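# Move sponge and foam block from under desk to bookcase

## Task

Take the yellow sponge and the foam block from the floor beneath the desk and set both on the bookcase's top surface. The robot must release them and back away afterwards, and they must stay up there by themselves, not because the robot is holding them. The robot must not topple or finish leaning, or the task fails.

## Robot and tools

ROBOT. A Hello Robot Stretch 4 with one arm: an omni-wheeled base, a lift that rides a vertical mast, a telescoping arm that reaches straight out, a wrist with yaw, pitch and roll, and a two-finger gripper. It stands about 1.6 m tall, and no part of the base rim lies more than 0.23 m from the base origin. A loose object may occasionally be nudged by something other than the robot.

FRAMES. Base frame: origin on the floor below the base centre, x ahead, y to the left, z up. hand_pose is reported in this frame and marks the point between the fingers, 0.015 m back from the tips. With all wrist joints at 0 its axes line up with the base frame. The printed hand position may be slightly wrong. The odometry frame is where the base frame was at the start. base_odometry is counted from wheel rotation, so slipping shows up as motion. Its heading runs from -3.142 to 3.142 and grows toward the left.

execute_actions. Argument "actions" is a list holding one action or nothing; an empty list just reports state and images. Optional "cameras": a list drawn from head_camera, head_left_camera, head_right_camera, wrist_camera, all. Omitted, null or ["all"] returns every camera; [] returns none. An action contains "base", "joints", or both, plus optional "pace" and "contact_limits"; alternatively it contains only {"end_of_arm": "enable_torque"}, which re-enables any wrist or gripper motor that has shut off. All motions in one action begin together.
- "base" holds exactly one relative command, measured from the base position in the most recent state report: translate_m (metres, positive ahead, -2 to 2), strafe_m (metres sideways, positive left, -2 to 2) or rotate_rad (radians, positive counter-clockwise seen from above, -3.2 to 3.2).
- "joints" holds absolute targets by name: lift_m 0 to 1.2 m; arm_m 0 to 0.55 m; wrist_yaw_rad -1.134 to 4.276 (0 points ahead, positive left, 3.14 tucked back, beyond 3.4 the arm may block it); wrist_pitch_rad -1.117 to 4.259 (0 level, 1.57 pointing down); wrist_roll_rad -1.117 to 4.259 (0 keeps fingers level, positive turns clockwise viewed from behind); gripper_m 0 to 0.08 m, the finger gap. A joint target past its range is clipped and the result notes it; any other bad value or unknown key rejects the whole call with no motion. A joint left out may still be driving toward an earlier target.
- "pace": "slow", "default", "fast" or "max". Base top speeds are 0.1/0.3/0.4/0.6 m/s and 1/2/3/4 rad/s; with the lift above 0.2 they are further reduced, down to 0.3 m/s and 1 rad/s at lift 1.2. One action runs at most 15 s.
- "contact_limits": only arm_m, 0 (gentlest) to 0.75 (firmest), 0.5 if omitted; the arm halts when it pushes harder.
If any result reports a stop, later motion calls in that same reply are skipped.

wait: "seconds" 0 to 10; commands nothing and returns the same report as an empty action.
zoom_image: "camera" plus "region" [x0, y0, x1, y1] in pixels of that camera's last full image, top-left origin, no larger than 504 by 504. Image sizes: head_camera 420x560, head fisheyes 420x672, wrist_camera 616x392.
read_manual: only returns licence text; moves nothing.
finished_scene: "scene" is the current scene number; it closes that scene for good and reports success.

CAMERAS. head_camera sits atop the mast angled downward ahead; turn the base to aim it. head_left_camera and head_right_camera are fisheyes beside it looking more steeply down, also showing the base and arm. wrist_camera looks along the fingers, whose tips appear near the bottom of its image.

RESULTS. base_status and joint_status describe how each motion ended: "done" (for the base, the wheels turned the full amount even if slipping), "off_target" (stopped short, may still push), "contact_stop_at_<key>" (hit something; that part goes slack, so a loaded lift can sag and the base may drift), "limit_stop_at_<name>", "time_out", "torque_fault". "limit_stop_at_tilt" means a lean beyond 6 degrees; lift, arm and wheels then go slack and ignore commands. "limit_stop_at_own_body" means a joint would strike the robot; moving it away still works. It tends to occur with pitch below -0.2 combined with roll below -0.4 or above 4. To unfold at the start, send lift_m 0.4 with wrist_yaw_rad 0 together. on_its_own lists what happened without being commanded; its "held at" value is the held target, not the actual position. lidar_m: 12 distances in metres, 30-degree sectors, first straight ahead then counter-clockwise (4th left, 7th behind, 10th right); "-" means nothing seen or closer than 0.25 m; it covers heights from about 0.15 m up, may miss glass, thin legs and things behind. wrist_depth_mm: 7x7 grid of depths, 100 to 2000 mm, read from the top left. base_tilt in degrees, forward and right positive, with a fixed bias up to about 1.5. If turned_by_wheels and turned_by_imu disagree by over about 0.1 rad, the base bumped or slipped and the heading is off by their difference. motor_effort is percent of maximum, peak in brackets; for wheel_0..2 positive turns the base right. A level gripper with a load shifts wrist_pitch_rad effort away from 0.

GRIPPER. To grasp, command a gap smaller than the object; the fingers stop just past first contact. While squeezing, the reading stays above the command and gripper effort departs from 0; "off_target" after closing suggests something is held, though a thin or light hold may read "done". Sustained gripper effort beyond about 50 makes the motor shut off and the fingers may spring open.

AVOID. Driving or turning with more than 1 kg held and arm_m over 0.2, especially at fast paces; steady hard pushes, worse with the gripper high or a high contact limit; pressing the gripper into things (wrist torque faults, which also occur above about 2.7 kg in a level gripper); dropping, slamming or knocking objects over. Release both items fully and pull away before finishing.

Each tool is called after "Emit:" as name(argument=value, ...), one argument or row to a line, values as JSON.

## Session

Emit:
execute_actions(
  actions=[
    {"joints":{"lift_m":0.4,"wrist_yaw_rad":0,"gripper_m":0.08}},
  ],
)

Scene clock: 2.43 s.
base_odometry: x=+0.000 y=+0.000 heading=+0.000 (m, m, rad; odometry frame)
turned_by_wheels: +0.000 (rad since the last result)
turned_by_imu: -0.001 (rad since the last result)
base_tilt: forward=-0.6 right=+0.1 (deg)
lidar_m: 2.04 1.69 1.62 1.72 1.50 1.45 1.05 2.19 1.64 1.71 2.32 1.89
base_status: not commanded
joint_positions: lift_m=+0.400 arm_m=-0.002 wrist_yaw_rad=+0.000 wrist_pitch_rad=+0.013 wrist_roll_rad=-0.012 gripper_m=+0.080
joint_status: all done
motor_effort: lift_m=+26(33) arm_m=+0(0) wrist_yaw_rad=+0(9) wrist_pitch_rad=-9(9) wrist_roll_rad=-1(2) gripper_m=+1(1) wheel_0=+0(0) wheel_1=+0(0) wheel_2=+0(0) (%)
hand_pose: x=+0.3813 y=-0.0873 z=+0.5752 quat_wxyz=(+1.000, -0.006, +0.006, +0.000) (m; base frame)
wrist_depth_mm: - - - - - 1756 1576 / - - - - 1863 1708 1618 / - - - - 1921 1756 1618 / - - - - 1921 1808 1618 / - - - - 1983 1808 1618 / 1863 1863 1618 1808 1464 132 1576 / - - 1255 1308 1229 - -
pictures: head_camera, head_left_camera, head_right_camera, wrist_camera
camera_calibration (this result's frames):
wrist_camera: T_world_to_cam=[[-0.0320857, -0.999107, -0.0274952, -0.0574063], [-0.0619074, 0.0294431, -0.997648, 0.646682], [0.997566, -0.030308, -0.0627969, -0.194064], [0, 0, 0, 1]] pos_world=[0.231784, -0.082277, 0.631396]
Images, in order (width x height): head_camera 420x560, head_left_camera 420x672, head_right_camera 420x672, wrist_camera 616x392.

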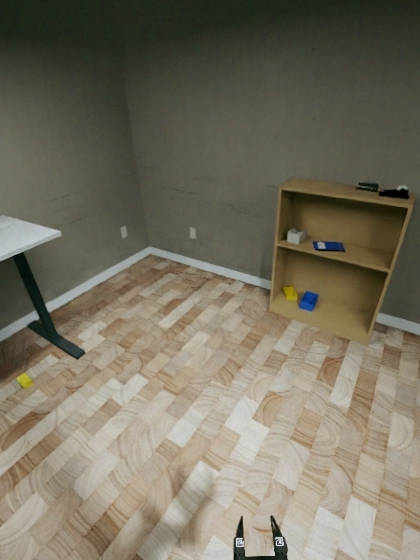

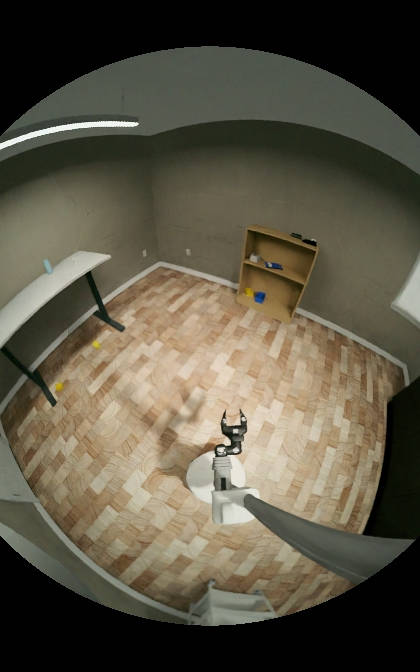

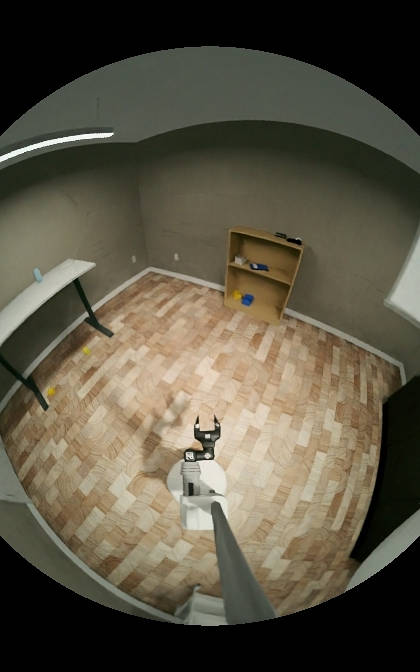

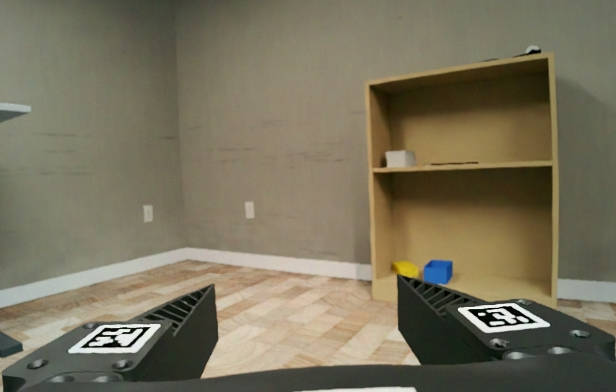

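Emit:
execute_actions(
  actions=[
    {"base":{"rotate_rad":1.0},"joints":{"lift_m":0.2,"wrist_pitch_rad":0.3}},
  ],
  cameras=[],
)

Emit:
execute_actions(
  actions=[
    {"base":{"translate_m":0.85},"pace":"max"},
  ],
  cameras=["head_camera","wrist_camera"],
)

Emit:
zoom_image(
  camera="head_camera",
  region=[60,340,420,540],
)

Scene clock: 8.00 s.
base_odometry: x=+0.000 y=+0.000 heading=+1.000 (m, m, rad; odometry frame)
turned_by_wheels: +1.000 (rad since the last result)
turned_by_imu: +0.996 (rad since the last result)
base_tilt: forward=-0.6 right=+0.1 (deg)
lidar_m: 1.63 1.71 1.53 1.47 1.02 1.25 1.65 1.70 2.34 1.91 1.98 1.74
base_status: done
joint_positions: lift_m=+0.200 arm_m=-0.002 wrist_yaw_rad=+0.000 wrist_pitch_rad=+0.302 wrist_roll_rad=-0.012 gripper_m=+0.080
joint_status: all done
motor_effort: lift_m=+17(25) arm_m=+0(0) wrist_yaw_rad=-1(0) wrist_pitch_rad=-8(8) wrist_roll_rad=-1(1) gripper_m=+0(1) wheel_0=-3(6) wheel_1=-2(8) wheel_2=-1(6) (%)
hand_pose: x=+0.3717 y=-0.0874 z=+0.3153 quat_wxyz=(+0.989, -0.006, +0.151, +0.001) (m; base frame)
wrist_depth_mm: 1921 1983 - - - - - / - - - - - - - / - - - - 1808 1808 1863 / 1281 1255 1229 1205 1182 1160 1118 / 891 878 878 854 842 820 798 / 676 668 640 661 603 132 654 / - - 539 559 539 - -
pictures: none
No camera images: the call's "cameras" was empty. Leave "cameras" out to get every camera's image.

Scene clock: 10.97 s.
base_odometry: x=+0.459 y=+0.715 heading=+1.000 (m, m, rad; odometry frame)
turned_by_wheels: +0.000 (rad since the last result)
turned_by_imu: +0.000 (rad since the last result)
base_tilt: forward=-0.6 right=+0.1 (deg)
lidar_m: 0.79 0.82 1.54 1.44 1.54 1.62 2.53 2.57 2.00 1.91 1.16 0.81
base_status: done
joint_positions: lift_m=+0.200 arm_m=-0.002 wrist_yaw_rad=+0.000 wrist_pitch_rad=+0.302 wrist_roll_rad=-0.012 gripper_m=+0.080
joint_status: not commanded
motor_effort: lift_m=+18(18) arm_m=+0(0) wrist_yaw_rad=+1(1) wrist_pitch_rad=-9(8) wrist_roll_rad=-1(1) gripper_m=-1(2) wheel_0=+1(14) wheel_1=+0(9) wheel_2=+1(16) (%)
hand_pose: x=+0.3717 y=-0.0874 z=+0.3151 quat_wxyz=(+0.989, -0.006, +0.151, +0.001) (m; base frame)
wrist_depth_mm: 1205 1229 1229 1229 1255 1281 891 / 878 1281 1281 1308 1308 1336 1308 / 931 1336 1366 1366 1397 1430 1397 / 976 1229 1229 1182 1182 1060 1042 / 831 866 866 854 798 820 788 / 668 676 640 661 597 132 654 / - - 539 564 535 - -
pictures: head_camera, wrist_camera
camera_calibration (this result's frames):
wrist_camera: T_world_to_cam=[[-0.0390562, -0.999092, -0.0170423, -0.0656684], [-0.344484, 0.0294723, -0.938329, 0.472982], [0.937979, -0.0307768, -0.345322, -0.0896172], [0, 0, 0, 1]] pos_world=[0.244429, -0.0823067, 0.411747]
Images, in order (width x height): head_camera 420x560, wrist_camera 616x392.

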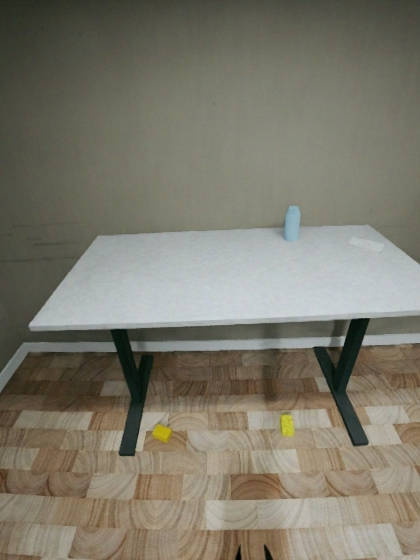

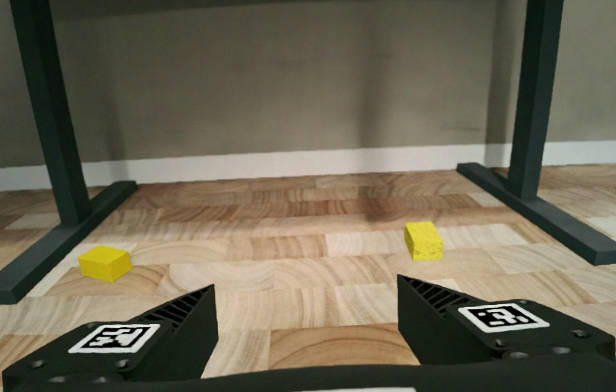

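Region (60, 340, 420, 540) of head_camera's 420x560 image, scaled by 1.400, with more detail than that image has.

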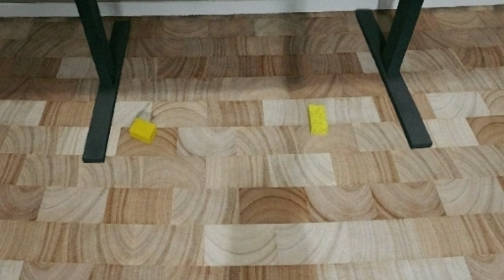

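Emit:
execute_actions(
  actions=[
    {"base":{"strafe_m":0.21},"joints":{"wrist_yaw_rad":1.15,"wrist_pitch_rad":0.8,"arm_m":0.34}},
  ],
  cameras=[],
)

Emit:
execute_actions(
  actions=[
    {"base":{"translate_m":0.3},"joints":{"lift_m":0.07}},
  ],
  cameras=["wrist_camera"],
)

Scene clock: 16.93 s.
base_odometry: x=+0.283 y=+0.829 heading=+1.000 (m, m, rad; odometry frame)
turned_by_wheels: +0.000 (rad since the last result)
turned_by_imu: -0.001 (rad since the last result)
base_tilt: forward=-0.6 right=+0.1 (deg)
lidar_m: 0.78 0.82 1.31 1.26 1.28 1.51 2.52 2.59 2.22 2.12 1.18 0.83
base_status: done
joint_positions: lift_m=+0.200 arm_m=+0.338 wrist_yaw_rad=+1.150 wrist_pitch_rad=+0.802 wrist_roll_rad=-0.012 gripper_m=+0.080
joint_status: all done
motor_effort: lift_m=+18(18) arm_m=+9(10) wrist_yaw_rad=+2(9) wrist_pitch_rad=-7(8) wrist_roll_rad=-1(1) gripper_m=+2(3) wheel_0=+1(10) wheel_1=+0(9) wheel_2=+0(2) (%)
hand_pose: x=+0.6495 y=+0.0993 z=+0.2257 quat_wxyz=(+0.771, -0.217, +0.325, +0.503) (m; base frame)
wrist_depth_mm: 831 820 798 788 788 798 500 / 683 676 676 668 661 661 535 / 580 574 564 564 508 521 539 / 500 492 496 492 473 484 488 / 439 439 436 436 433 424 377 / 392 392 382 392 373 132 389 / - - 353 359 349 - -
pictures: none
No camera images: the call's "cameras" was empty. Leave "cameras" out to get every camera's image.

Scene clock: 19.40 s.
base_odometry: x=+0.445 y=+1.081 heading=+1.000 (m, m, rad; odometry frame)
turned_by_wheels: +0.000 (rad since the last result)
turned_by_imu: +0.000 (rad since the last result)
base_tilt: forward=-0.5 right=+0.1 (deg)
lidar_m: 0.47 0.50 1.30 1.22 1.34 1.80 2.82 2.89 2.23 2.17 0.77 0.52
base_status: done
joint_positions: lift_m=+0.070 arm_m=+0.338 wrist_yaw_rad=+1.150 wrist_pitch_rad=+0.802 wrist_roll_rad=-0.012 gripper_m=+0.080
joint_status: all done
motor_effort: lift_m=+17(14) arm_m=+9(9) wrist_yaw_rad=+0(1) wrist_pitch_rad=-6(6) wrist_roll_rad=-1(1) gripper_m=-1(1) wheel_0=+1(6) wheel_1=+0(5) wheel_2=+2(9) (%)
hand_pose: x=+0.6495 y=+0.0993 z=+0.0958 quat_wxyz=(+0.771, -0.217, +0.325, +0.503) (m; base frame)
wrist_depth_mm: 544 539 525 517 353 421 452 / 452 442 436 370 368 399 427 / 377 317 317 336 362 364 362 / 309 290 310 319 317 315 314 / 285 285 277 230 281 278 277 / 253 254 206 206 241 132 - / - - 190 189 227 - -
pictures: wrist_camera
camera_calibration (this result's frames):
wrist_camera: T_world_to_cam=[[0.894549, -0.446955, 0.00374919, -0.535248], [-0.334037, -0.674079, -0.658814, 0.393663], [0.296987, 0.588089, -0.752296, -0.0263868], [0, 0, 0, 1]] pos_world=[0.61814, 0.0416464, 0.241507]
Images, in order (width x height): wrist_camera 616x392.

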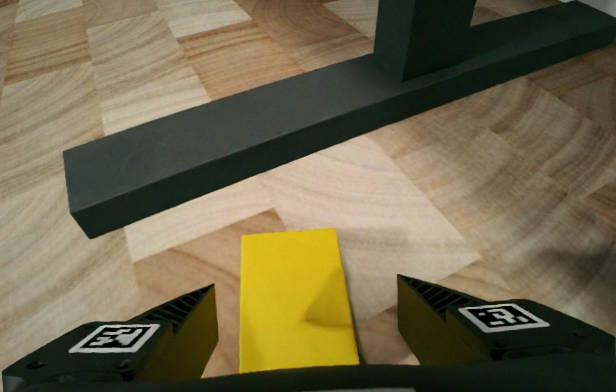

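Emit:
execute_actions(
  actions=[
    {"base":{"strafe_m":0.025},"joints":{"lift_m":0.05}},
  ],
  cameras=["wrist_camera"],
)

Emit:
execute_actions(
  actions=[
    {"joints":{"lift_m":0},"pace":"slow"},
  ],
  cameras=["wrist_camera"],
)

Emit:
execute_actions(
  actions=[
    {"joints":{"gripper_m":0.03}},
  ],
  cameras=[],
)

Emit:
execute_actions(
  actions=[
    {"joints":{"lift_m":0.08}},
  ],
  cameras=[],
)

Emit:
execute_actions(
  actions=[
    {"base":{"translate_m":-0.65},"joints":{"wrist_yaw_rad":0,"arm_m":0.1,"lift_m":0.2},"pace":"fast"},
  ],
  cameras=["wrist_camera"],
)

Emit:
execute_actions(
  actions=[
    {"base":{"rotate_rad":-1.57}},
  ],
  cameras=[],
)

Emit:
execute_actions(
  actions=[
    {"base":{"translate_m":1.58},"joints":{"lift_m":1.14,"arm_m":0.05},"pace":"max"},
  ],
  cameras=["head_camera","wrist_camera"],
)

Scene clock: 25.40 s.
base_odometry: x=+0.424 y=+1.095 heading=+1.000 (m, m, rad; odometry frame)
turned_by_wheels: +0.000 (rad since the last result)
turned_by_imu: -0.001 (rad since the last result)
base_tilt: forward=-0.6 right=+0.1 (deg)
lidar_m: 0.48 0.49 1.27 1.21 1.29 1.75 2.83 2.89 2.26 2.18 0.74 0.50
base_status: done
joint_positions: lift_m=+0.050 arm_m=+0.338 wrist_yaw_rad=+1.150 wrist_pitch_rad=+0.802 wrist_roll_rad=-0.012 gripper_m=+0.080
joint_status: all done
motor_effort: lift_m=+17(20) arm_m=+8(9) wrist_yaw_rad=-1(1) wrist_pitch_rad=-7(7) wrist_roll_rad=-1(1) gripper_m=-1(0) wheel_0=+2(7) wheel_1=+0(7) wheel_2=+0(2) (%)
hand_pose: x=+0.6495 y=+0.0993 z=+0.0758 quat_wxyz=(+0.771, -0.217, +0.325, +0.503) (m; base frame)
wrist_depth_mm: 496 492 480 473 343 345 410 / 410 407 399 332 330 368 392 / 343 287 285 301 327 330 332 / 264 259 285 293 291 289 289 / 257 260 259 206 257 256 254 / 232 232 193 185 180 132 - / - - 174 170 169 - -
pictures: wrist_camera
camera_calibration (this result's frames):
wrist_camera: T_world_to_cam=[[0.894549, -0.446955, 0.00374934, -0.535174], [-0.334037, -0.674079, -0.658815, 0.3805], [0.296988, 0.588089, -0.752296, -0.0414192], [0, 0, 0, 1]] pos_world=[0.618141, 0.0416464, 0.221526]
Images, in order (width x height): wrist_camera 616x392.

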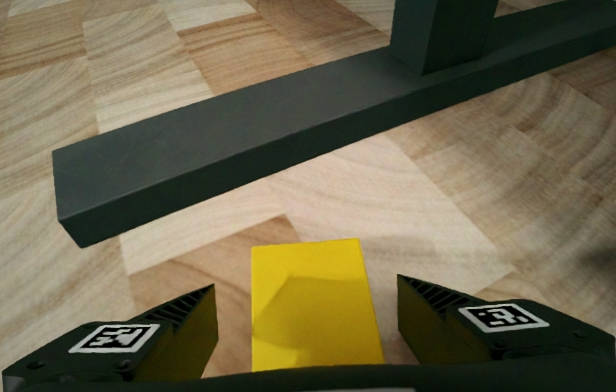

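Scene clock: 26.70 s.
base_odometry: x=+0.424 y=+1.095 heading=+1.000 (m, m, rad; odometry frame)
turned_by_wheels: +0.000 (rad since the last result)
turned_by_imu: +0.000 (rad since the last result)
base_tilt: forward=-0.6 right=+0.1 (deg)
lidar_m: 0.48 0.52 1.28 1.20 1.29 1.76 2.82 2.91 2.25 2.20 0.76 0.52
base_status: not commanded
joint_positions: lift_m=+0.000 arm_m=+0.338 wrist_yaw_rad=+1.150 wrist_pitch_rad=+0.802 wrist_roll_rad=-0.012 gripper_m=+0.080
joint_status: all done
motor_effort: lift_m=+16(14) arm_m=+9(9) wrist_yaw_rad=+2(2) wrist_pitch_rad=-7(6) wrist_roll_rad=-1(1) gripper_m=+0(3) wheel_0=+2(2) wheel_1=+0(0) wheel_2=+0(0) (%)
hand_pose: x=+0.6495 y=+0.0993 z=+0.0258 quat_wxyz=(+0.771, -0.217, +0.325, +0.503) (m; base frame)
wrist_depth_mm: 384 379 366 291 294 319 353 / 320 249 246 263 293 304 304 / 214 225 252 259 258 257 257 / 220 229 222 166 220 223 223 / 202 202 196 147 190 197 196 / 180 180 147 132 134 132 - / - - 125 121 121 - -
pictures: wrist_camera
camera_calibration (this result's frames):
wrist_camera: T_world_to_cam=[[0.894549, -0.446955, 0.00374924, -0.534987], [-0.334037, -0.674079, -0.658815, 0.34756], [0.296988, 0.588089, -0.752296, -0.0790331], [0, 0, 0, 1]] pos_world=[0.618142, 0.0416464, 0.171527]
Images, in order (width x height): wrist_camera 616x392.

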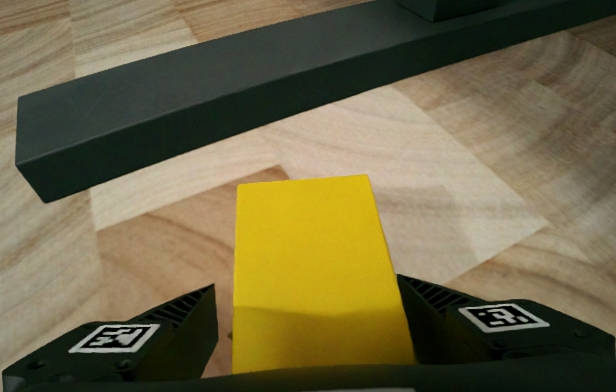

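Scene clock: 27.70 s.
base_odometry: x=+0.424 y=+1.095 heading=+1.000 (m, m, rad; odometry frame)
turned_by_wheels: +0.000 (rad since the last result)
turned_by_imu: +0.000 (rad since the last result)
base_tilt: forward=-0.6 right=+0.1 (deg)
lidar_m: 0.48 0.51 1.29 1.22 1.31 1.77 2.84 2.89 2.23 2.18 0.76 0.53
base_status: not commanded
joint_positions: lift_m=+0.000 arm_m=+0.338 wrist_yaw_rad=+1.150 wrist_pitch_rad=+0.802 wrist_roll_rad=-0.012 gripper_m=+0.058
joint_status: gripper_m off_target (ended at +0.058, target +0.030)
on_its_own: gripper_m is held at +0.053, not at your +0.030, by its contact guard: the fingers met something
motor_effort: lift_m=+17(17) arm_m=+9(9) wrist_yaw_rad=+1(1) wrist_pitch_rad=-6(7) wrist_roll_rad=-1(1) gripper_m=-40(45) wheel_0=+1(1) wheel_1=+0(0) wheel_2=+0(0) (%)
hand_pose: x=+0.6495 y=+0.0993 z=+0.0258 quat_wxyz=(+0.771, -0.217, +0.325, +0.503) (m; base frame)
wrist_depth_mm: 387 379 366 291 296 315 353 / 319 249 246 264 293 303 304 / 213 226 252 259 258 257 257 / 220 229 222 166 225 224 222 / 202 201 191 147 194 198 196 / 180 180 134 132 130 180 - / 164 - 120 121 119 - -
pictures: none
No camera images: the call's "cameras" was empty. Leave "cameras" out to get every camera's image.

Scene clock: 29.03 s.
base_odometry: x=+0.424 y=+1.095 heading=+1.000 (m, m, rad; odometry frame)
turned_by_wheels: +0.000 (rad since the last result)
turned_by_imu: +0.000 (rad since the last result)
base_tilt: forward=-0.6 right=+0.1 (deg)
lidar_m: 0.48 0.50 1.28 1.21 1.31 1.76 2.81 2.92 2.26 2.18 0.77 0.49
base_status: not commanded
joint_positions: lift_m=+0.080 arm_m=+0.338 wrist_yaw_rad=+1.150 wrist_pitch_rad=+0.802 wrist_roll_rad=-0.012 gripper_m=+0.058
joint_status: all done
on_its_own: gripper_m is held at +0.053, not at your +0.030, by its contact guard: the fingers met something
motor_effort: lift_m=+26(25) arm_m=+9(9) wrist_yaw_rad=-2(2) wrist_pitch_rad=-6(7) wrist_roll_rad=-1(1) gripper_m=-40(42) wheel_0=+2(1) wheel_1=+0(0) wheel_2=+0(0) (%)
hand_pose: x=+0.6495 y=+0.0993 z=+0.1050 quat_wxyz=(+0.771, -0.217, +0.325, +0.503) (m; base frame)
wrist_depth_mm: 564 559 544 535 345 345 462 / 469 455 452 445 359 382 421 / 389 387 330 327 355 375 377 / 329 287 294 166 327 327 327 / 294 282 282 147 283 290 287 / 262 264 134 132 130 264 259 / 242 - 120 121 118 - -
pictures: none
No camera images: the call's "cameras" was empty. Leave "cameras" out to get every camera's image.

Scene clock: 31.93 s.
base_odometry: x=+0.073 y=+0.548 heading=+1.000 (m, m, rad; odometry frame)
turned_by_wheels: +0.000 (rad since the last result)
turned_by_imu: -0.001 (rad since the last result)
base_tilt: forward=-0.6 right=+0.0 (deg)
lidar_m: 1.13 1.18 1.28 1.23 1.26 1.18 2.15 2.24 2.56 2.15 2.59 1.22
base_status: done
joint_positions: lift_m=+0.200 arm_m=+0.102 wrist_yaw_rad=+0.000 wrist_pitch_rad=+0.802 wrist_roll_rad=-0.012 gripper_m=+0.058
joint_status: all done
on_its_own: gripper_m is held at +0.053, not at your +0.030, by its contact guard: the fingers met something
motor_effort: lift_m=+25(28) arm_m=-9(7) wrist_yaw_rad=+0(11) wrist_pitch_rad=-8(9) wrist_roll_rad=-1(1) gripper_m=-42(42) wheel_0=+1(10) wheel_1=+1(7) wheel_2=+0(11) (%)
hand_pose: x=+0.4203 y=-0.0874 z=+0.2250 quat_wxyz=(+0.921, -0.005, +0.390, +0.002) (m; base frame)
wrist_depth_mm: 831 788 798 798 788 798 798 / 691 676 668 661 661 661 668 / 574 569 564 564 559 554 554 / 500 492 480 166 488 488 484 / 439 439 418 147 421 430 427 / 389 392 134 132 130 394 384 / 357 - 119 121 118 - -
pictures: wrist_camera
camera_calibration (this result's frames):
wrist_camera: T_world_to_cam=[[-0.0425063, -0.999089, 0.00377671, -0.0685509], [-0.752107, 0.0295097, -0.65838, 0.513453], [0.657669, -0.0308258, -0.752676, 0.0430964], [0, 0, 0, 1]] pos_world=[0.354915, -0.0823118, 0.370744]
Images, in order (width x height): wrist_camera 616x392.

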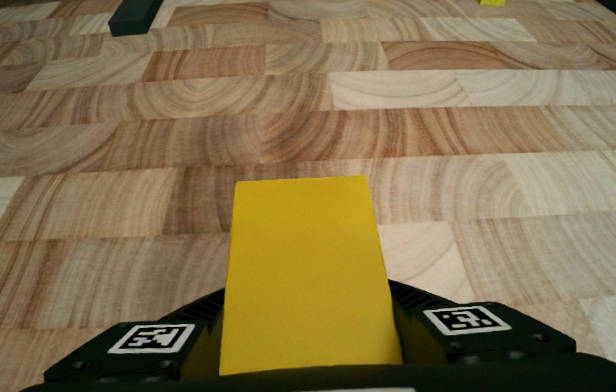

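Scene clock: 34.00 s.
base_odometry: x=+0.073 y=+0.548 heading=-0.569 (m, m, rad; odometry frame)
turned_by_wheels: -1.570 (rad since the last result)
turned_by_imu: -1.567 (rad since the last result)
base_tilt: forward=-0.5 right=+0.1 (deg)
lidar_m: 2.13 2.58 1.23 1.14 1.18 1.31 1.21 1.29 1.19 2.13 2.22 2.60
base_status: done
joint_positions: lift_m=+0.200 arm_m=+0.102 wrist_yaw_rad=+0.000 wrist_pitch_rad=+0.802 wrist_roll_rad=-0.012 gripper_m=+0.058
joint_status: not commanded
on_its_own: gripper_m is held at +0.053, not at your +0.030, by its contact guard: the fingers met something
motor_effort: lift_m=+26(25) arm_m=-9(9) wrist_yaw_rad=+1(1) wrist_pitch_rad=-8(8) wrist_roll_rad=-1(1) gripper_m=-40(40) wheel_0=+2(3) wheel_1=+1(8) wheel_2=+1(6) (%)
hand_pose: x=+0.4203 y=-0.0874 z=+0.2250 quat_wxyz=(+0.921, -0.005, +0.390, +0.002) (m; base frame)
wrist_depth_mm: 820 820 798 788 798 798 809 / 683 676 668 661 661 661 661 / 580 569 564 559 564 559 559 / 500 500 480 166 488 488 484 / 439 439 418 147 424 433 427 / 389 389 134 132 130 394 384 / 357 - 119 121 119 - -
pictures: none
No camera images: the call's "cameras" was empty. Leave "cameras" out to get every camera's image.

Scene clock: 38.20 s.
base_odometry: x=+1.403 y=-0.304 heading=-0.570 (m, m, rad; odometry frame)
turned_by_wheels: +0.000 (rad since the last result)
turned_by_imu: +0.001 (rad since the last result)
base_tilt: forward=-0.6 right=+0.1 (deg)
lidar_m: 0.57 0.60 1.30 1.92 1.30 1.66 2.83 2.45 2.23 2.12 1.30 0.58
base_status: done
joint_positions: lift_m=+1.140 arm_m=+0.052 wrist_yaw_rad=+0.000 wrist_pitch_rad=+0.802 wrist_roll_rad=-0.012 gripper_m=+0.058
joint_status: all done
on_its_own: gripper_m is held at +0.053, not at your +0.030, by its contact guard: the fingers met something
motor_effort: lift_m=+25(27) arm_m=-9(12) wrist_yaw_rad=+0(0) wrist_pitch_rad=-8(9) wrist_roll_rad=-1(1) gripper_m=-42(40) wheel_0=-1(10) wheel_1=-1(8) wheel_2=+0(13) (%)
hand_pose: x=+0.3703 y=-0.0874 z=+1.1650 quat_wxyz=(+0.921, -0.005, +0.390, +0.002) (m; base frame)
wrist_depth_mm: 591 554 544 535 484 496 544 / 466 459 452 449 449 442 436 / 397 402 397 394 392 392 392 / 480 707 798 166 809 820 627 / 1042 699 691 147 759 768 647 / 1308 699 134 132 130 707 1308 / 1229 - 120 121 119 - -
pictures: head_camera, wrist_camera
camera_calibration (this result's frames):
wrist_camera: T_world_to_cam=[[-0.0424541, -0.999091, 0.00377026, -0.074231], [-0.752, 0.0294695, -0.658504, 1.09488], [0.657794, -0.0307914, -0.752568, 0.783393], [0, 0, 0, 1]] pos_world=[0.304888, -0.0823074, 1.31082]
Images, in order (width x height): head_camera 420x560, wrist_camera 616x392.

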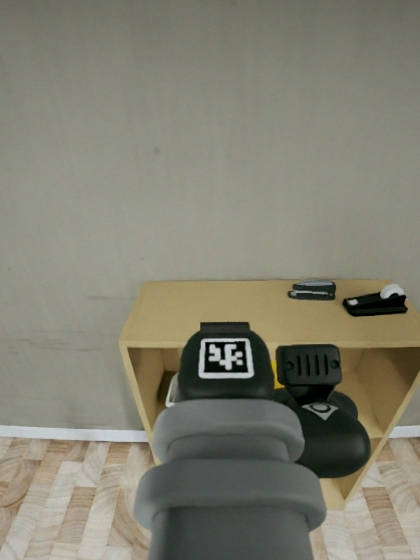

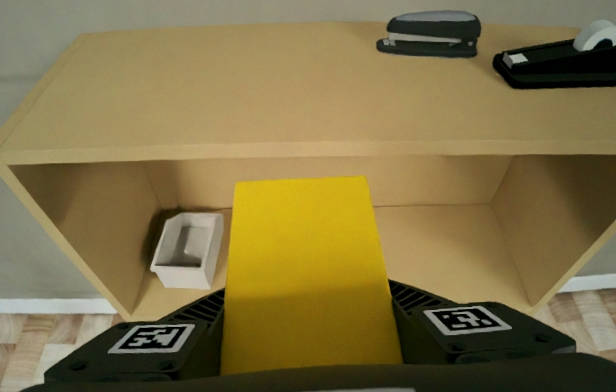

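Emit:
execute_actions(
  actions=[
    {"joints":{"arm_m":0.37,"lift_m":1.085}},
  ],
  cameras=[],
)

Emit:
execute_actions(
  actions=[
    {"joints":{"lift_m":1.063},"pace":"slow"},
  ],
  cameras=[],
)

Emit:
execute_actions(
  actions=[
    {"joints":{"gripper_m":0.08}},
  ],
  cameras=[],
)

Emit:
execute_actions(
  actions=[
    {"base":{"translate_m":-1.045},"joints":{"arm_m":0.25},"pace":"fast"},
  ],
  cameras=["head_camera"],
)

Emit:
execute_actions(
  actions=[
    {"base":{"rotate_rad":1.57},"joints":{"lift_m":0.1},"pace":"max"},
  ],
  cameras=[],
)

Emit:
execute_actions(
  actions=[
    {"base":{"translate_m":0.65},"joints":{"lift_m":0},"pace":"fast"},
  ],
  cameras=["wrist_camera"],
)

Scene clock: 44.03 s.
base_odometry: x=+1.403 y=-0.304 heading=-0.570 (m, m, rad; odometry frame)
turned_by_wheels: +0.000 (rad since the last result)
turned_by_imu: -0.001 (rad since the last result)
base_tilt: forward=-0.5 right=+0.1 (deg)
lidar_m: 0.56 0.59 1.30 1.94 1.26 1.65 2.83 2.47 2.23 2.11 1.28 0.59
base_status: not commanded
joint_positions: lift_m=+1.085 arm_m=+0.368 wrist_yaw_rad=+0.000 wrist_pitch_rad=+0.802 wrist_roll_rad=-0.012 gripper_m=+0.058
joint_status: all done
on_its_own: gripper_m is held at +0.053, not at your +0.030, by its contact guard: the fingers met something
motor_effort: lift_m=+17(25) arm_m=+9(9) wrist_yaw_rad=+2(0) wrist_pitch_rad=-8(8) wrist_roll_rad=-1(1) gripper_m=-40(40) wheel_0=-1(1) wheel_1=-1(1) wheel_2=+0(0) (%)
hand_pose: x=+0.6872 y=-0.0874 z=+1.1107 quat_wxyz=(+0.921, -0.005, +0.390, +0.002) (m; base frame)
wrist_depth_mm: 294 300 303 307 309 310 309 / 329 336 338 345 345 349 349 / 304 298 298 298 296 296 223 / 262 260 252 166 257 245 238 / 230 230 220 147 222 227 225 / 205 206 134 132 130 206 206 / 187 - 119 121 118 - -
pictures: none
No camera images: the call's "cameras" was empty. Leave "cameras" out to get every camera's image.

Scene clock: 44.97 s.
base_odometry: x=+1.403 y=-0.304 heading=-0.570 (m, m, rad; odometry frame)
turned_by_wheels: +0.000 (rad since the last result)
turned_by_imu: +0.000 (rad since the last result)
base_tilt: forward=-0.5 right=+0.0 (deg)
lidar_m: 0.55 0.61 1.30 1.93 1.29 1.64 2.80 2.47 2.21 2.12 1.32 0.61
base_status: not commanded
joint_positions: lift_m=+1.063 arm_m=+0.368 wrist_yaw_rad=+0.000 wrist_pitch_rad=+0.802 wrist_roll_rad=-0.012 gripper_m=+0.058
joint_status: all done
on_its_own: gripper_m is held at +0.053, not at your +0.030, by its contact guard: the fingers met something
motor_effort: lift_m=+17(20) arm_m=+9(9) wrist_yaw_rad=+0(0) wrist_pitch_rad=-7(7) wrist_roll_rad=-2(1) gripper_m=-39(39) wheel_0=-2(2) wheel_1=-1(1) wheel_2=+0(1) (%)
hand_pose: x=+0.6872 y=-0.0874 z=+1.0887 quat_wxyz=(+0.921, -0.005, +0.390, +0.002) (m; base frame)
wrist_depth_mm: 296 300 304 307 309 310 309 / 325 327 329 334 336 340 340 / 270 267 265 263 263 255 205 / 232 231 225 166 228 227 222 / 204 204 195 147 197 202 200 / 182 182 134 132 130 183 - / 167 - 120 121 119 - -
pictures: none
No camera images: the call's "cameras" was empty. Leave "cameras" out to get every camera's image.

Scene clock: 45.90 s.
base_odometry: x=+1.403 y=-0.304 heading=-0.570 (m, m, rad; odometry frame)
turned_by_wheels: +0.000 (rad since the last result)
turned_by_imu: +0.000 (rad since the last result)
base_tilt: forward=-0.5 right=+0.2 (deg)
lidar_m: 0.56 0.63 1.30 1.93 1.30 1.68 2.81 2.46 2.22 2.10 1.27 0.60
base_status: not commanded
joint_positions: lift_m=+1.063 arm_m=+0.368 wrist_yaw_rad=+0.000 wrist_pitch_rad=+0.802 wrist_roll_rad=-0.012 gripper_m=+0.080
joint_status: all done
motor_effort: lift_m=+17(17) arm_m=+9(9) wrist_yaw_rad=+0(1) wrist_pitch_rad=-8(7) wrist_roll_rad=-1(1) gripper_m=+1(41) wheel_0=-2(2) wheel_1=-1(1) wheel_2=+0(1) (%)
hand_pose: x=+0.6872 y=-0.0874 z=+1.0887 quat_wxyz=(+0.921, -0.005, +0.390, +0.002) (m; base frame)
wrist_depth_mm: 294 298 304 307 310 310 310 / 327 325 330 334 338 340 342 / 270 266 265 264 262 254 206 / 233 231 231 170 229 226 221 / 205 204 195 150 198 201 200 / 182 182 141 135 135 132 - / - - 127 124 124 - -
pictures: none
No camera images: the call's "cameras" was empty. Leave "cameras" out to get every camera's image.

Scene clock: 50.43 s.
base_odometry: x=+0.524 y=+0.260 heading=-0.570 (m, m, rad; odometry frame)
turned_by_wheels: +0.000 (rad since the last result)
turned_by_imu: -0.002 (rad since the last result)
base_tilt: forward=-0.6 right=+0.1 (deg)
lidar_m: 1.60 2.03 1.22 1.17 1.22 1.85 1.76 1.55 1.67 2.12 2.23 1.69
base_status: done
joint_positions: lift_m=+1.063 arm_m=+0.252 wrist_yaw_rad=+0.000 wrist_pitch_rad=+0.802 wrist_roll_rad=-0.012 gripper_m=+0.080
joint_status: all done
motor_effort: lift_m=+17(17) arm_m=-9(13) wrist_yaw_rad=+1(1) wrist_pitch_rad=-7(6) wrist_roll_rad=-1(1) gripper_m=+0(1) wheel_0=-2(3) wheel_1=-1(5) wheel_2=+0(12) (%)
hand_pose: x=+0.5703 y=-0.0874 z=+1.0887 quat_wxyz=(+0.921, -0.005, +0.390, +0.002) (m; base frame)
wrist_depth_mm: 1430 1397 1205 1255 1205 1464 1464 / 1537 1576 1499 1537 1499 1661 1661 / 1708 1808 1708 1708 1661 1808 1808 / 1618 1618 1576 1576 1576 1576 1618 / 1430 1430 1499 1464 1430 1430 1397 / 1281 1281 1255 1255 1255 132 1281 / - - 1182 1205 1160 - -
pictures: head_camera
Images, in order (width x height): head_camera 420x560.

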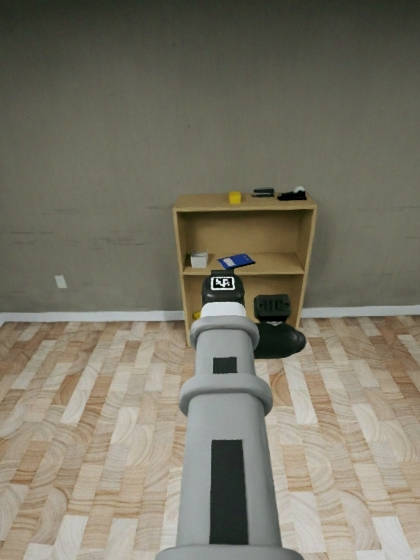

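Scene clock: 53.23 s.
base_odometry: x=+0.524 y=+0.260 heading=+1.000 (m, m, rad; odometry frame)
turned_by_wheels: +1.570 (rad since the last result)
turned_by_imu: +1.566 (rad since the last result)
base_tilt: forward=-0.6 right=+0.1 (deg)
lidar_m: 1.14 1.20 1.84 1.76 1.58 1.69 2.16 2.24 1.67 1.61 2.01 1.22
base_status: done
joint_positions: lift_m=+0.100 arm_m=+0.252 wrist_yaw_rad=+0.000 wrist_pitch_rad=+0.802 wrist_roll_rad=-0.012 gripper_m=+0.080
joint_status: all done
motor_effort: lift_m=+18(19) arm_m=-9(9) wrist_yaw_rad=-2(0) wrist_pitch_rad=-8(7) wrist_roll_rad=-1(1) gripper_m=+1(1) wheel_0=-3(7) wheel_1=-1(7) wheel_2=+0(6) (%)
hand_pose: x=+0.5703 y=-0.0874 z=+0.1256 quat_wxyz=(+0.921, -0.005, +0.390, +0.002) (m; base frame)
wrist_depth_mm: 603 597 585 574 580 585 585 / 500 496 488 484 484 484 488 / 421 415 413 413 410 407 410 / 364 362 359 359 359 357 355 / 320 320 319 319 317 315 312 / 285 286 279 285 273 132 - / - - 258 263 257 - -
pictures: none
No camera images: the call's "cameras" was empty. Leave "cameras" out to get every camera's image.

Scene clock: 56.13 s.
base_odometry: x=+0.875 y=+0.807 heading=+1.000 (m, m, rad; odometry frame)
turned_by_wheels: +0.000 (rad since the last result)
turned_by_imu: +0.000 (rad since the last result)
base_tilt: forward=-0.5 right=+0.2 (deg)
lidar_m: 0.48 0.52 0.70 1.73 1.87 2.05 2.81 2.79 1.69 1.67 1.88 0.54
base_status: done
joint_positions: lift_m=+0.000 arm_m=+0.252 wrist_yaw_rad=+0.000 wrist_pitch_rad=+0.802 wrist_roll_rad=-0.012 gripper_m=+0.080
joint_status: all done
motor_effort: lift_m=+17(19) arm_m=-9(9) wrist_yaw_rad=-2(3) wrist_pitch_rad=-7(7) wrist_roll_rad=-1(1) gripper_m=+1(2) wheel_0=+0(7) wheel_1=+0(8) wheel_2=+3(12) (%)
hand_pose: x=+0.5703 y=-0.0874 z=+0.0257 quat_wxyz=(+0.921, -0.005, +0.390, +0.002) (m; base frame)
wrist_depth_mm: 379 379 370 366 366 368 362 / 317 312 228 294 306 306 306 / 265 263 192 252 258 258 258 / 229 229 203 220 226 225 224 / 202 202 201 200 199 198 198 / 179 180 176 180 172 132 - / - - 163 166 161 - -
pictures: wrist_camera
camera_calibration (this result's frames):
wrist_camera: T_world_to_cam=[[-0.0423562, -0.999095, 0.00376262, -0.0614831], [-0.751901, 0.0293961, -0.658621, 0.494987], [0.657914, -0.0307258, -0.752466, -0.205726], [0, 0, 0, 1]] pos_world=[0.504927, -0.0822993, 0.171438]
Images, in order (width x height): wrist_camera 616x392.

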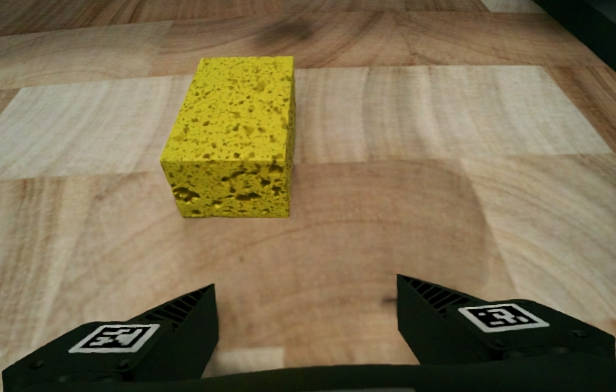

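Emit:
execute_actions(
  actions=[
    {"base":{"strafe_m":0.036}},
  ],
  cameras=["wrist_camera"],
)

Emit:
execute_actions(
  actions=[
    {"joints":{"arm_m":0.365}},
  ],
  cameras=["wrist_camera"],
)

Emit:
execute_actions(
  actions=[
    {"joints":{"gripper_m":0.03}},
  ],
  cameras=[],
)

Emit:
execute_actions(
  actions=[
    {"joints":{"lift_m":0.05}},
  ],
  cameras=[],
)

Emit:
execute_actions(
  actions=[
    {"base":{"translate_m":-0.48},"joints":{"arm_m":0.05,"lift_m":0.2},"pace":"fast"},
  ],
  cameras=[],
)

Emit:
execute_actions(
  actions=[
    {"base":{"rotate_rad":-1.57}},
  ],
  cameras=[],
)

Emit:
execute_actions(
  actions=[
    {"base":{"translate_m":1.1},"joints":{"lift_m":1.09},"pace":"max"},
  ],
  cameras=["head_camera","wrist_camera"],
)

Scene clock: 65.63 s.
base_odometry: x=+0.845 y=+0.826 heading=+1.000 (m, m, rad; odometry frame)
turned_by_wheels: +0.000 (rad since the last result)
turned_by_imu: -0.001 (rad since the last result)
base_tilt: forward=-0.6 right=+0.2 (deg)
lidar_m: 0.49 0.53 0.70 1.72 1.80 2.04 2.82 2.83 1.72 1.70 0.78 0.55
base_status: done
joint_positions: lift_m=+0.000 arm_m=+0.252 wrist_yaw_rad=+0.000 wrist_pitch_rad=+0.802 wrist_roll_rad=-0.012 gripper_m=+0.080
joint_status: not commanded
motor_effort: lift_m=+17(17) arm_m=-9(8) wrist_yaw_rad=+3(1) wrist_pitch_rad=-8(7) wrist_roll_rad=-1(1) gripper_m=-1(1) wheel_0=+1(6) wheel_1=+0(8) wheel_2=+0(2) (%)
hand_pose: x=+0.5703 y=-0.0874 z=+0.0257 quat_wxyz=(+0.921, -0.005, +0.390, +0.002) (m; base frame)
wrist_depth_mm: 379 377 368 366 366 368 370 / 317 312 307 226 304 306 307 / 265 263 253 191 258 257 258 / 229 228 221 204 224 224 224 / 201 202 201 201 200 198 197 / 179 179 176 180 171 132 - / - - 162 165 162 - -
pictures: wrist_camera
camera_calibration (this result's frames):
wrist_camera: T_world_to_cam=[[-0.0423569, -0.999095, 0.00376274, -0.0614828], [-0.751901, 0.0293966, -0.658621, 0.494987], [0.657914, -0.0307264, -0.752466, -0.205726], [0, 0, 0, 1]] pos_world=[0.504927, -0.0822994, 0.171438]
Images, in order (width x height): wrist_camera 616x392.

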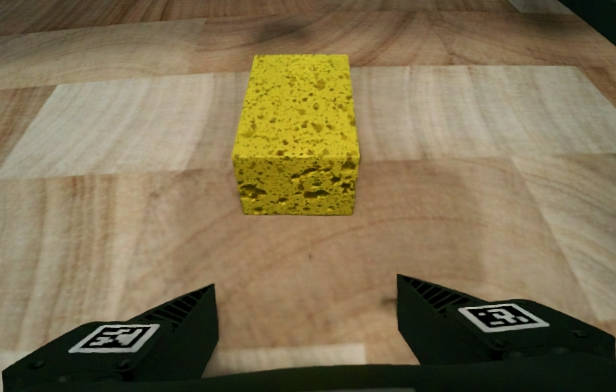

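Scene clock: 67.00 s.
base_odometry: x=+0.845 y=+0.826 heading=+1.000 (m, m, rad; odometry frame)
turned_by_wheels: +0.000 (rad since the last result)
turned_by_imu: +0.000 (rad since the last result)
base_tilt: forward=-0.6 right=+0.1 (deg)
lidar_m: 0.48 0.51 0.73 1.72 1.79 2.04 2.83 2.81 1.72 1.73 0.76 0.54
base_status: not commanded
joint_positions: lift_m=+0.000 arm_m=+0.363 wrist_yaw_rad=+0.000 wrist_pitch_rad=+0.802 wrist_roll_rad=-0.012 gripper_m=+0.080
joint_status: all done
motor_effort: lift_m=+17(18) arm_m=+9(4) wrist_yaw_rad=-1(0) wrist_pitch_rad=-7(7) wrist_roll_rad=-1(1) gripper_m=-1(2) wheel_0=+1(1) wheel_1=+1(1) wheel_2=+0(0) (%)
hand_pose: x=+0.6822 y=-0.0874 z=+0.0257 quat_wxyz=(+0.921, -0.005, +0.390, +0.002) (m; base frame)
wrist_depth_mm: 377 375 368 366 364 366 370 / 317 310 306 304 304 304 306 / 265 263 259 258 257 256 258 / 229 227 221 166 219 224 223 / 201 200 191 147 190 198 196 / 179 179 135 132 134 132 - / - - 121 121 121 - -
pictures: wrist_camera
camera_calibration (this result's frames):
wrist_camera: T_world_to_cam=[[-0.0423354, -0.999096, 0.00376185, -0.0567572], [-0.751886, 0.0293803, -0.658638, 0.579071], [0.657932, -0.0307122, -0.752451, -0.279316], [0, 0, 0, 1]] pos_world=[0.616764, -0.0822976, 0.17144]
Images, in order (width x height): wrist_camera 616x392.

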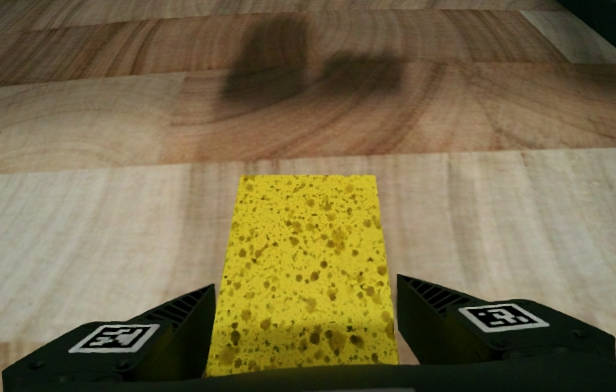

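Scene clock: 68.00 s.
base_odometry: x=+0.845 y=+0.826 heading=+1.000 (m, m, rad; odometry frame)
turned_by_wheels: +0.000 (rad since the last result)
turned_by_imu: +0.000 (rad since the last result)
base_tilt: forward=-0.6 right=+0.1 (deg)
lidar_m: 0.49 0.51 0.74 1.71 1.82 2.02 2.80 2.87 1.69 1.68 0.76 0.50
base_status: not commanded
joint_positions: lift_m=+0.000 arm_m=+0.363 wrist_yaw_rad=+0.000 wrist_pitch_rad=+0.802 wrist_roll_rad=-0.012 gripper_m=+0.060
joint_status: gripper_m off_target (ended at +0.060, target +0.030)
on_its_own: gripper_m is held at +0.054, not at your +0.030, by its contact guard: the fingers met something
motor_effort: lift_m=+17(17) arm_m=+9(9) wrist_yaw_rad=+0(2) wrist_pitch_rad=-7(7) wrist_roll_rad=-1(1) gripper_m=-43(59) wheel_0=+1(1) wheel_1=+1(0) wheel_2=+0(0) (%)
hand_pose: x=+0.6822 y=-0.0874 z=+0.0257 quat_wxyz=(+0.921, -0.005, +0.390, +0.002) (m; base frame)
wrist_depth_mm: 379 377 368 364 362 366 368 / 317 310 306 304 306 303 304 / 264 262 260 259 257 257 257 / 228 228 221 166 219 224 223 / 201 201 192 147 190 198 197 / 179 179 133 132 131 180 - / 166 - 120 121 118 - -
pictures: none
No camera images: the call's "cameras" was empty. Leave "cameras" out to get every camera's image.

Scene clock: 69.10 s.
base_odometry: x=+0.845 y=+0.826 heading=+1.000 (m, m, rad; odometry frame)
turned_by_wheels: +0.000 (rad since the last result)
turned_by_imu: +0.000 (rad since the last result)
base_tilt: forward=-0.6 right=+0.1 (deg)
lidar_m: 0.49 0.51 0.73 1.71 1.81 2.00 2.82 2.86 1.74 1.70 0.77 0.52
base_status: not commanded
joint_positions: lift_m=+0.050 arm_m=+0.363 wrist_yaw_rad=+0.000 wrist_pitch_rad=+0.802 wrist_roll_rad=-0.012 gripper_m=+0.060
joint_status: all done
on_its_own: gripper_m is held at +0.054, not at your +0.030, by its contact guard: the fingers met something
motor_effort: lift_m=+26(28) arm_m=+9(9) wrist_yaw_rad=+1(0) wrist_pitch_rad=-7(6) wrist_roll_rad=-1(1) gripper_m=-43(43) wheel_0=+1(1) wheel_1=+0(0) wheel_2=+0(0) (%)
hand_pose: x=+0.6822 y=-0.0874 z=+0.0750 quat_wxyz=(+0.921, -0.005, +0.390, +0.002) (m; base frame)
wrist_depth_mm: 488 484 473 469 473 469 439 / 407 399 399 394 392 392 394 / 342 338 334 332 332 332 330 / 294 294 286 166 282 289 287 / 258 259 248 147 245 255 254 / 230 232 133 132 131 233 231 / 214 - 120 121 119 - -
pictures: none
No camera images: the call's "cameras" was empty. Leave "cameras" out to get every camera's image.

Scene clock: 71.60 s.
base_odometry: x=+0.585 y=+0.422 heading=+1.000 (m, m, rad; odometry frame)
turned_by_wheels: +0.000 (rad since the last result)
turned_by_imu: -0.001 (rad since the last result)
base_tilt: forward=-0.6 right=+0.1 (deg)
lidar_m: 0.97 1.00 1.79 1.75 1.65 1.68 2.32 2.39 1.74 1.66 2.06 1.04
base_status: done
joint_positions: lift_m=+0.200 arm_m=+0.052 wrist_yaw_rad=+0.000 wrist_pitch_rad=+0.802 wrist_roll_rad=-0.012 gripper_m=+0.060
joint_status: all done
on_its_own: gripper_m is held at +0.054, not at your +0.030, by its contact guard: the fingers met something
motor_effort: lift_m=+25(25) arm_m=-9(3) wrist_yaw_rad=+2(2) wrist_pitch_rad=-7(7) wrist_roll_rad=-1(1) gripper_m=-46(41) wheel_0=-1(6) wheel_1=+0(5) wheel_2=+0(14) (%)
hand_pose: x=+0.3703 y=-0.0875 z=+0.2250 quat_wxyz=(+0.921, -0.005, +0.390, +0.002) (m; base frame)
wrist_depth_mm: 831 820 798 798 798 778 798 / 691 676 668 661 661 661 661 / 580 574 569 569 559 564 559 / 500 500 484 166 477 488 484 / 442 439 418 147 415 430 430 / 392 389 133 132 131 392 387 / 359 - 120 121 119 - -
pictures: none
No camera images: the call's "cameras" was empty. Leave "cameras" out to get every camera's image.

Scene clock: 73.67 s.
base_odometry: x=+0.585 y=+0.422 heading=-0.570 (m, m, rad; odometry frame)
turned_by_wheels: -1.570 (rad since the last result)
turned_by_imu: -1.567 (rad since the last result)
base_tilt: forward=-0.6 right=+0.1 (deg)
lidar_m: 1.64 2.04 1.04 0.97 1.05 1.80 1.71 1.66 1.70 2.29 2.40 1.72
base_status: done
joint_positions: lift_m=+0.200 arm_m=+0.052 wrist_yaw_rad=+0.000 wrist_pitch_rad=+0.802 wrist_roll_rad=-0.012 gripper_m=+0.060
joint_status: not commanded
on_its_own: gripper_m is held at +0.054, not at your +0.030, by its contact guard: the fingers met something
motor_effort: lift_m=+25(25) arm_m=-9(9) wrist_yaw_rad=+1(1) wrist_pitch_rad=-8(8) wrist_roll_rad=-1(1) gripper_m=-43(45) wheel_0=+1(3) wheel_1=+0(7) wheel_2=+1(5) (%)
hand_pose: x=+0.3703 y=-0.0874 z=+0.2250 quat_wxyz=(+0.921, -0.005, +0.390, +0.002) (m; base frame)
wrist_depth_mm: 831 820 798 788 788 798 809 / 683 683 668 661 661 661 668 / 574 574 569 564 559 564 564 / 500 492 480 166 477 488 488 / 436 439 418 147 415 433 430 / 389 392 133 132 131 394 387 / 359 - 120 121 119 - -
pictures: none
No camera images: the call's "cameras" was empty. Leave "cameras" out to get every camera's image.

Scene clock: 77.07 s.
base_odometry: x=+1.511 y=-0.171 heading=-0.570 (m, m, rad; odometry frame)
turned_by_wheels: +0.000 (rad since the last result)
turned_by_imu: +0.001 (rad since the last result)
base_tilt: forward=-0.6 right=+0.2 (deg)
lidar_m: 0.55 0.90 1.27 1.75 1.14 1.49 2.84 2.58 2.40 2.28 0.80 0.58
base_status: done
joint_positions: lift_m=+1.090 arm_m=+0.052 wrist_yaw_rad=+0.000 wrist_pitch_rad=+0.802 wrist_roll_rad=-0.012 gripper_m=+0.060
joint_status: all done
on_its_own: gripper_m is held at +0.054, not at your +0.030, by its contact guard: the fingers met something
motor_effort: lift_m=+24(24) arm_m=-9(9) wrist_yaw_rad=+1(0) wrist_pitch_rad=-7(8) wrist_roll_rad=-1(2) gripper_m=-44(44) wheel_0=+0(14) wheel_1=-1(9) wheel_2=+0(15) (%)
hand_pose: x=+0.3703 y=-0.0874 z=+1.1152 quat_wxyz=(+0.921, -0.005, +0.390, +0.002) (m; base frame)
wrist_depth_mm: 574 574 436 433 421 345 433 / 647 382 364 359 359 357 362 / 750 379 554 699 699 707 699 / 866 842 559 166 768 798 768 / 1042 1042 496 147 683 715 715 / 1281 1255 133 132 131 654 668 / 1229 - 120 121 119 - -
pictures: head_camera, wrist_camera
camera_calibration (this result's frames):
wrist_camera: T_world_to_cam=[[-0.0423127, -0.999097, 0.00376466, -0.0740667], [-0.751832, 0.0293587, -0.658701, 1.06222], [0.657996, -0.0307018, -0.752396, 0.745544], [0, 0, 0, 1]] pos_world=[0.304912, -0.0822957, 1.26091]
Images, in order (width x height): head_camera 420x560, wrist_camera 616x392.

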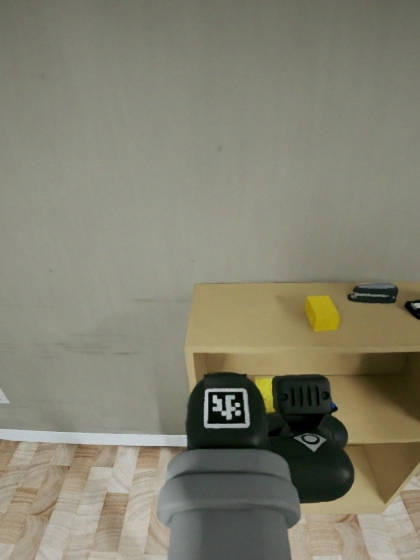

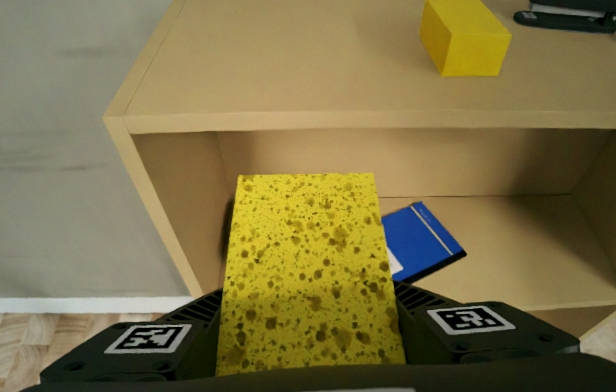

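Emit:
execute_actions(
  actions=[
    {"joints":{"arm_m":0.37}},
  ],
  cameras=[],
)

Emit:
execute_actions(
  actions=[
    {"joints":{"lift_m":1.063},"pace":"slow"},
  ],
  cameras=[],
)

Emit:
execute_actions(
  actions=[
    {"joints":{"gripper_m":0.08}},
  ],
  cameras=[],
)

Emit:
execute_actions(
  actions=[
    {"base":{"translate_m":-0.2},"joints":{"arm_m":0}},
  ],
  cameras=["head_camera"],
)

Emit:
finished_scene(
  scene=2,
)

Scene clock: 82.47 s.
base_odometry: x=+1.511 y=-0.171 heading=-0.570 (m, m, rad; odometry frame)
turned_by_wheels: +0.000 (rad since the last result)
turned_by_imu: -0.001 (rad since the last result)
base_tilt: forward=-0.5 right=+0.1 (deg)
lidar_m: 0.55 0.92 1.25 1.77 1.13 1.48 2.84 2.50 2.41 2.29 0.80 0.57
base_status: not commanded
joint_positions: lift_m=+1.090 arm_m=+0.368 wrist_yaw_rad=+0.000 wrist_pitch_rad=+0.802 wrist_roll_rad=-0.012 gripper_m=+0.060
joint_status: all done
on_its_own: gripper_m is held at +0.054, not at your +0.030, by its contact guard: the fingers met something
motor_effort: lift_m=+24(24) arm_m=+9(13) wrist_yaw_rad=+1(1) wrist_pitch_rad=-7(7) wrist_roll_rad=-1(1) gripper_m=-43(45) wheel_0=+0(0) wheel_1=+0(1) wheel_2=+0(0) (%)
hand_pose: x=+0.6872 y=-0.0874 z=+1.1151 quat_wxyz=(+0.921, -0.005, +0.390, +0.002) (m; base frame)
wrist_depth_mm: 274 278 283 286 287 290 289 / 306 310 317 319 322 324 325 / 349 336 306 301 303 303 303 / 384 266 259 166 256 263 262 / 236 236 224 147 223 232 230 / 210 211 133 131 131 211 206 / 195 - 120 121 119 - -
pictures: none
No camera images: the call's "cameras" was empty. Leave "cameras" out to get every camera's image.

Scene clock: 83.50 s.
base_odometry: x=+1.511 y=-0.171 heading=-0.570 (m, m, rad; odometry frame)
turned_by_wheels: +0.000 (rad since the last result)
turned_by_imu: +0.000 (rad since the last result)
base_tilt: forward=-0.6 right=+0.2 (deg)
lidar_m: 0.55 0.92 1.28 1.76 1.12 1.47 2.83 2.55 2.41 2.30 0.81 0.54
base_status: not commanded
joint_positions: lift_m=+1.063 arm_m=+0.368 wrist_yaw_rad=+0.000 wrist_pitch_rad=+0.802 wrist_roll_rad=-0.012 gripper_m=+0.060
joint_status: all done
on_its_own: gripper_m is held at +0.054, not at your +0.030, by its contact guard: the fingers met something
motor_effort: lift_m=+16(24) arm_m=+9(9) wrist_yaw_rad=+1(1) wrist_pitch_rad=-7(7) wrist_roll_rad=-1(1) gripper_m=-43(44) wheel_0=+0(0) wheel_1=+0(1) wheel_2=+0(0) (%)
hand_pose: x=+0.6872 y=-0.0874 z=+1.0888 quat_wxyz=(+0.921, -0.005, +0.390, +0.002) (m; base frame)
wrist_depth_mm: 274 278 282 286 287 289 289 / 306 312 317 320 322 324 324 / 332 266 265 264 263 263 262 / 232 232 225 166 223 228 227 / 204 205 195 147 193 201 201 / 181 183 133 132 131 184 - / 168 - 120 121 119 - -
pictures: none
No camera images: the call's "cameras" was empty. Leave "cameras" out to get every camera's image.

Scene clock: 84.43 s.
base_odometry: x=+1.511 y=-0.171 heading=-0.570 (m, m, rad; odometry frame)
turned_by_wheels: +0.000 (rad since the last result)
turned_by_imu: +0.000 (rad since the last result)
base_tilt: forward=-0.6 right=+0.1 (deg)
lidar_m: 0.54 0.91 1.26 1.77 1.11 1.46 2.84 2.55 2.40 2.30 0.79 0.59
base_status: not commanded
joint_positions: lift_m=+1.063 arm_m=+0.368 wrist_yaw_rad=+0.000 wrist_pitch_rad=+0.802 wrist_roll_rad=-0.012 gripper_m=+0.080
joint_status: all done
motor_effort: lift_m=+17(16) arm_m=+9(9) wrist_yaw_rad=+1(0) wrist_pitch_rad=-7(7) wrist_roll_rad=-1(1) gripper_m=-3(41) wheel_0=+0(1) wheel_1=-1(1) wheel_2=+0(0) (%)
hand_pose: x=+0.6872 y=-0.0874 z=+1.0888 quat_wxyz=(+0.921, -0.005, +0.390, +0.002) (m; base frame)
wrist_depth_mm: 274 278 283 286 287 289 289 / 306 309 315 319 322 324 324 / 334 267 264 264 263 262 262 / 233 231 224 170 229 229 226 / 205 204 195 150 198 202 200 / 182 182 141 135 135 132 - / - - 127 124 124 - -
pictures: none
No camera images: the call's "cameras" was empty. Leave "cameras" out to get every camera's image.

Scene clock: 86.63 s.
base_odometry: x=+1.343 y=-0.063 heading=-0.570 (m, m, rad; odometry frame)
turned_by_wheels: +0.000 (rad since the last result)
turned_by_imu: -0.001 (rad since the last result)
base_tilt: forward=-0.6 right=+0.1 (deg)
lidar_m: 0.76 1.14 1.57 1.19 1.04 1.45 2.62 2.35 2.41 2.28 1.53 0.78
base_status: done
joint_positions: lift_m=+1.063 arm_m=+0.002 wrist_yaw_rad=+0.000 wrist_pitch_rad=+0.802 wrist_roll_rad=-0.012 gripper_m=+0.080
joint_status: all done
motor_effort: lift_m=+17(17) arm_m=-9(3) wrist_yaw_rad=+1(1) wrist_pitch_rad=-7(7) wrist_roll_rad=-1(1) gripper_m=+0(1) wheel_0=-1(7) wheel_1=-1(5) wheel_2=+0(8) (%)
hand_pose: x=+0.3203 y=-0.0875 z=+1.0887 quat_wxyz=(+0.921, -0.005, +0.390, +0.002) (m; base frame)
wrist_depth_mm: 820 831 750 788 798 788 778 / 917 917 842 878 878 891 831 / 1060 1078 878 878 878 891 842 / 1229 1255 1160 820 831 820 820 / 1366 1397 1397 1308 1308 1229 1397 / 1281 1281 1229 1255 1182 132 1308 / - - 1160 1205 1160 - -
pictures: head_camera
Images, in order (width x height): head_camera 420x560.

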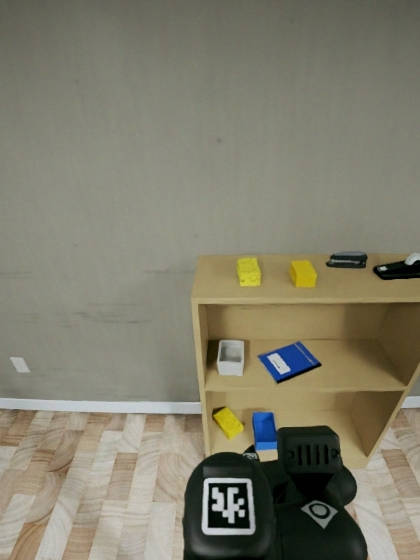

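The scene is finished: the task was done.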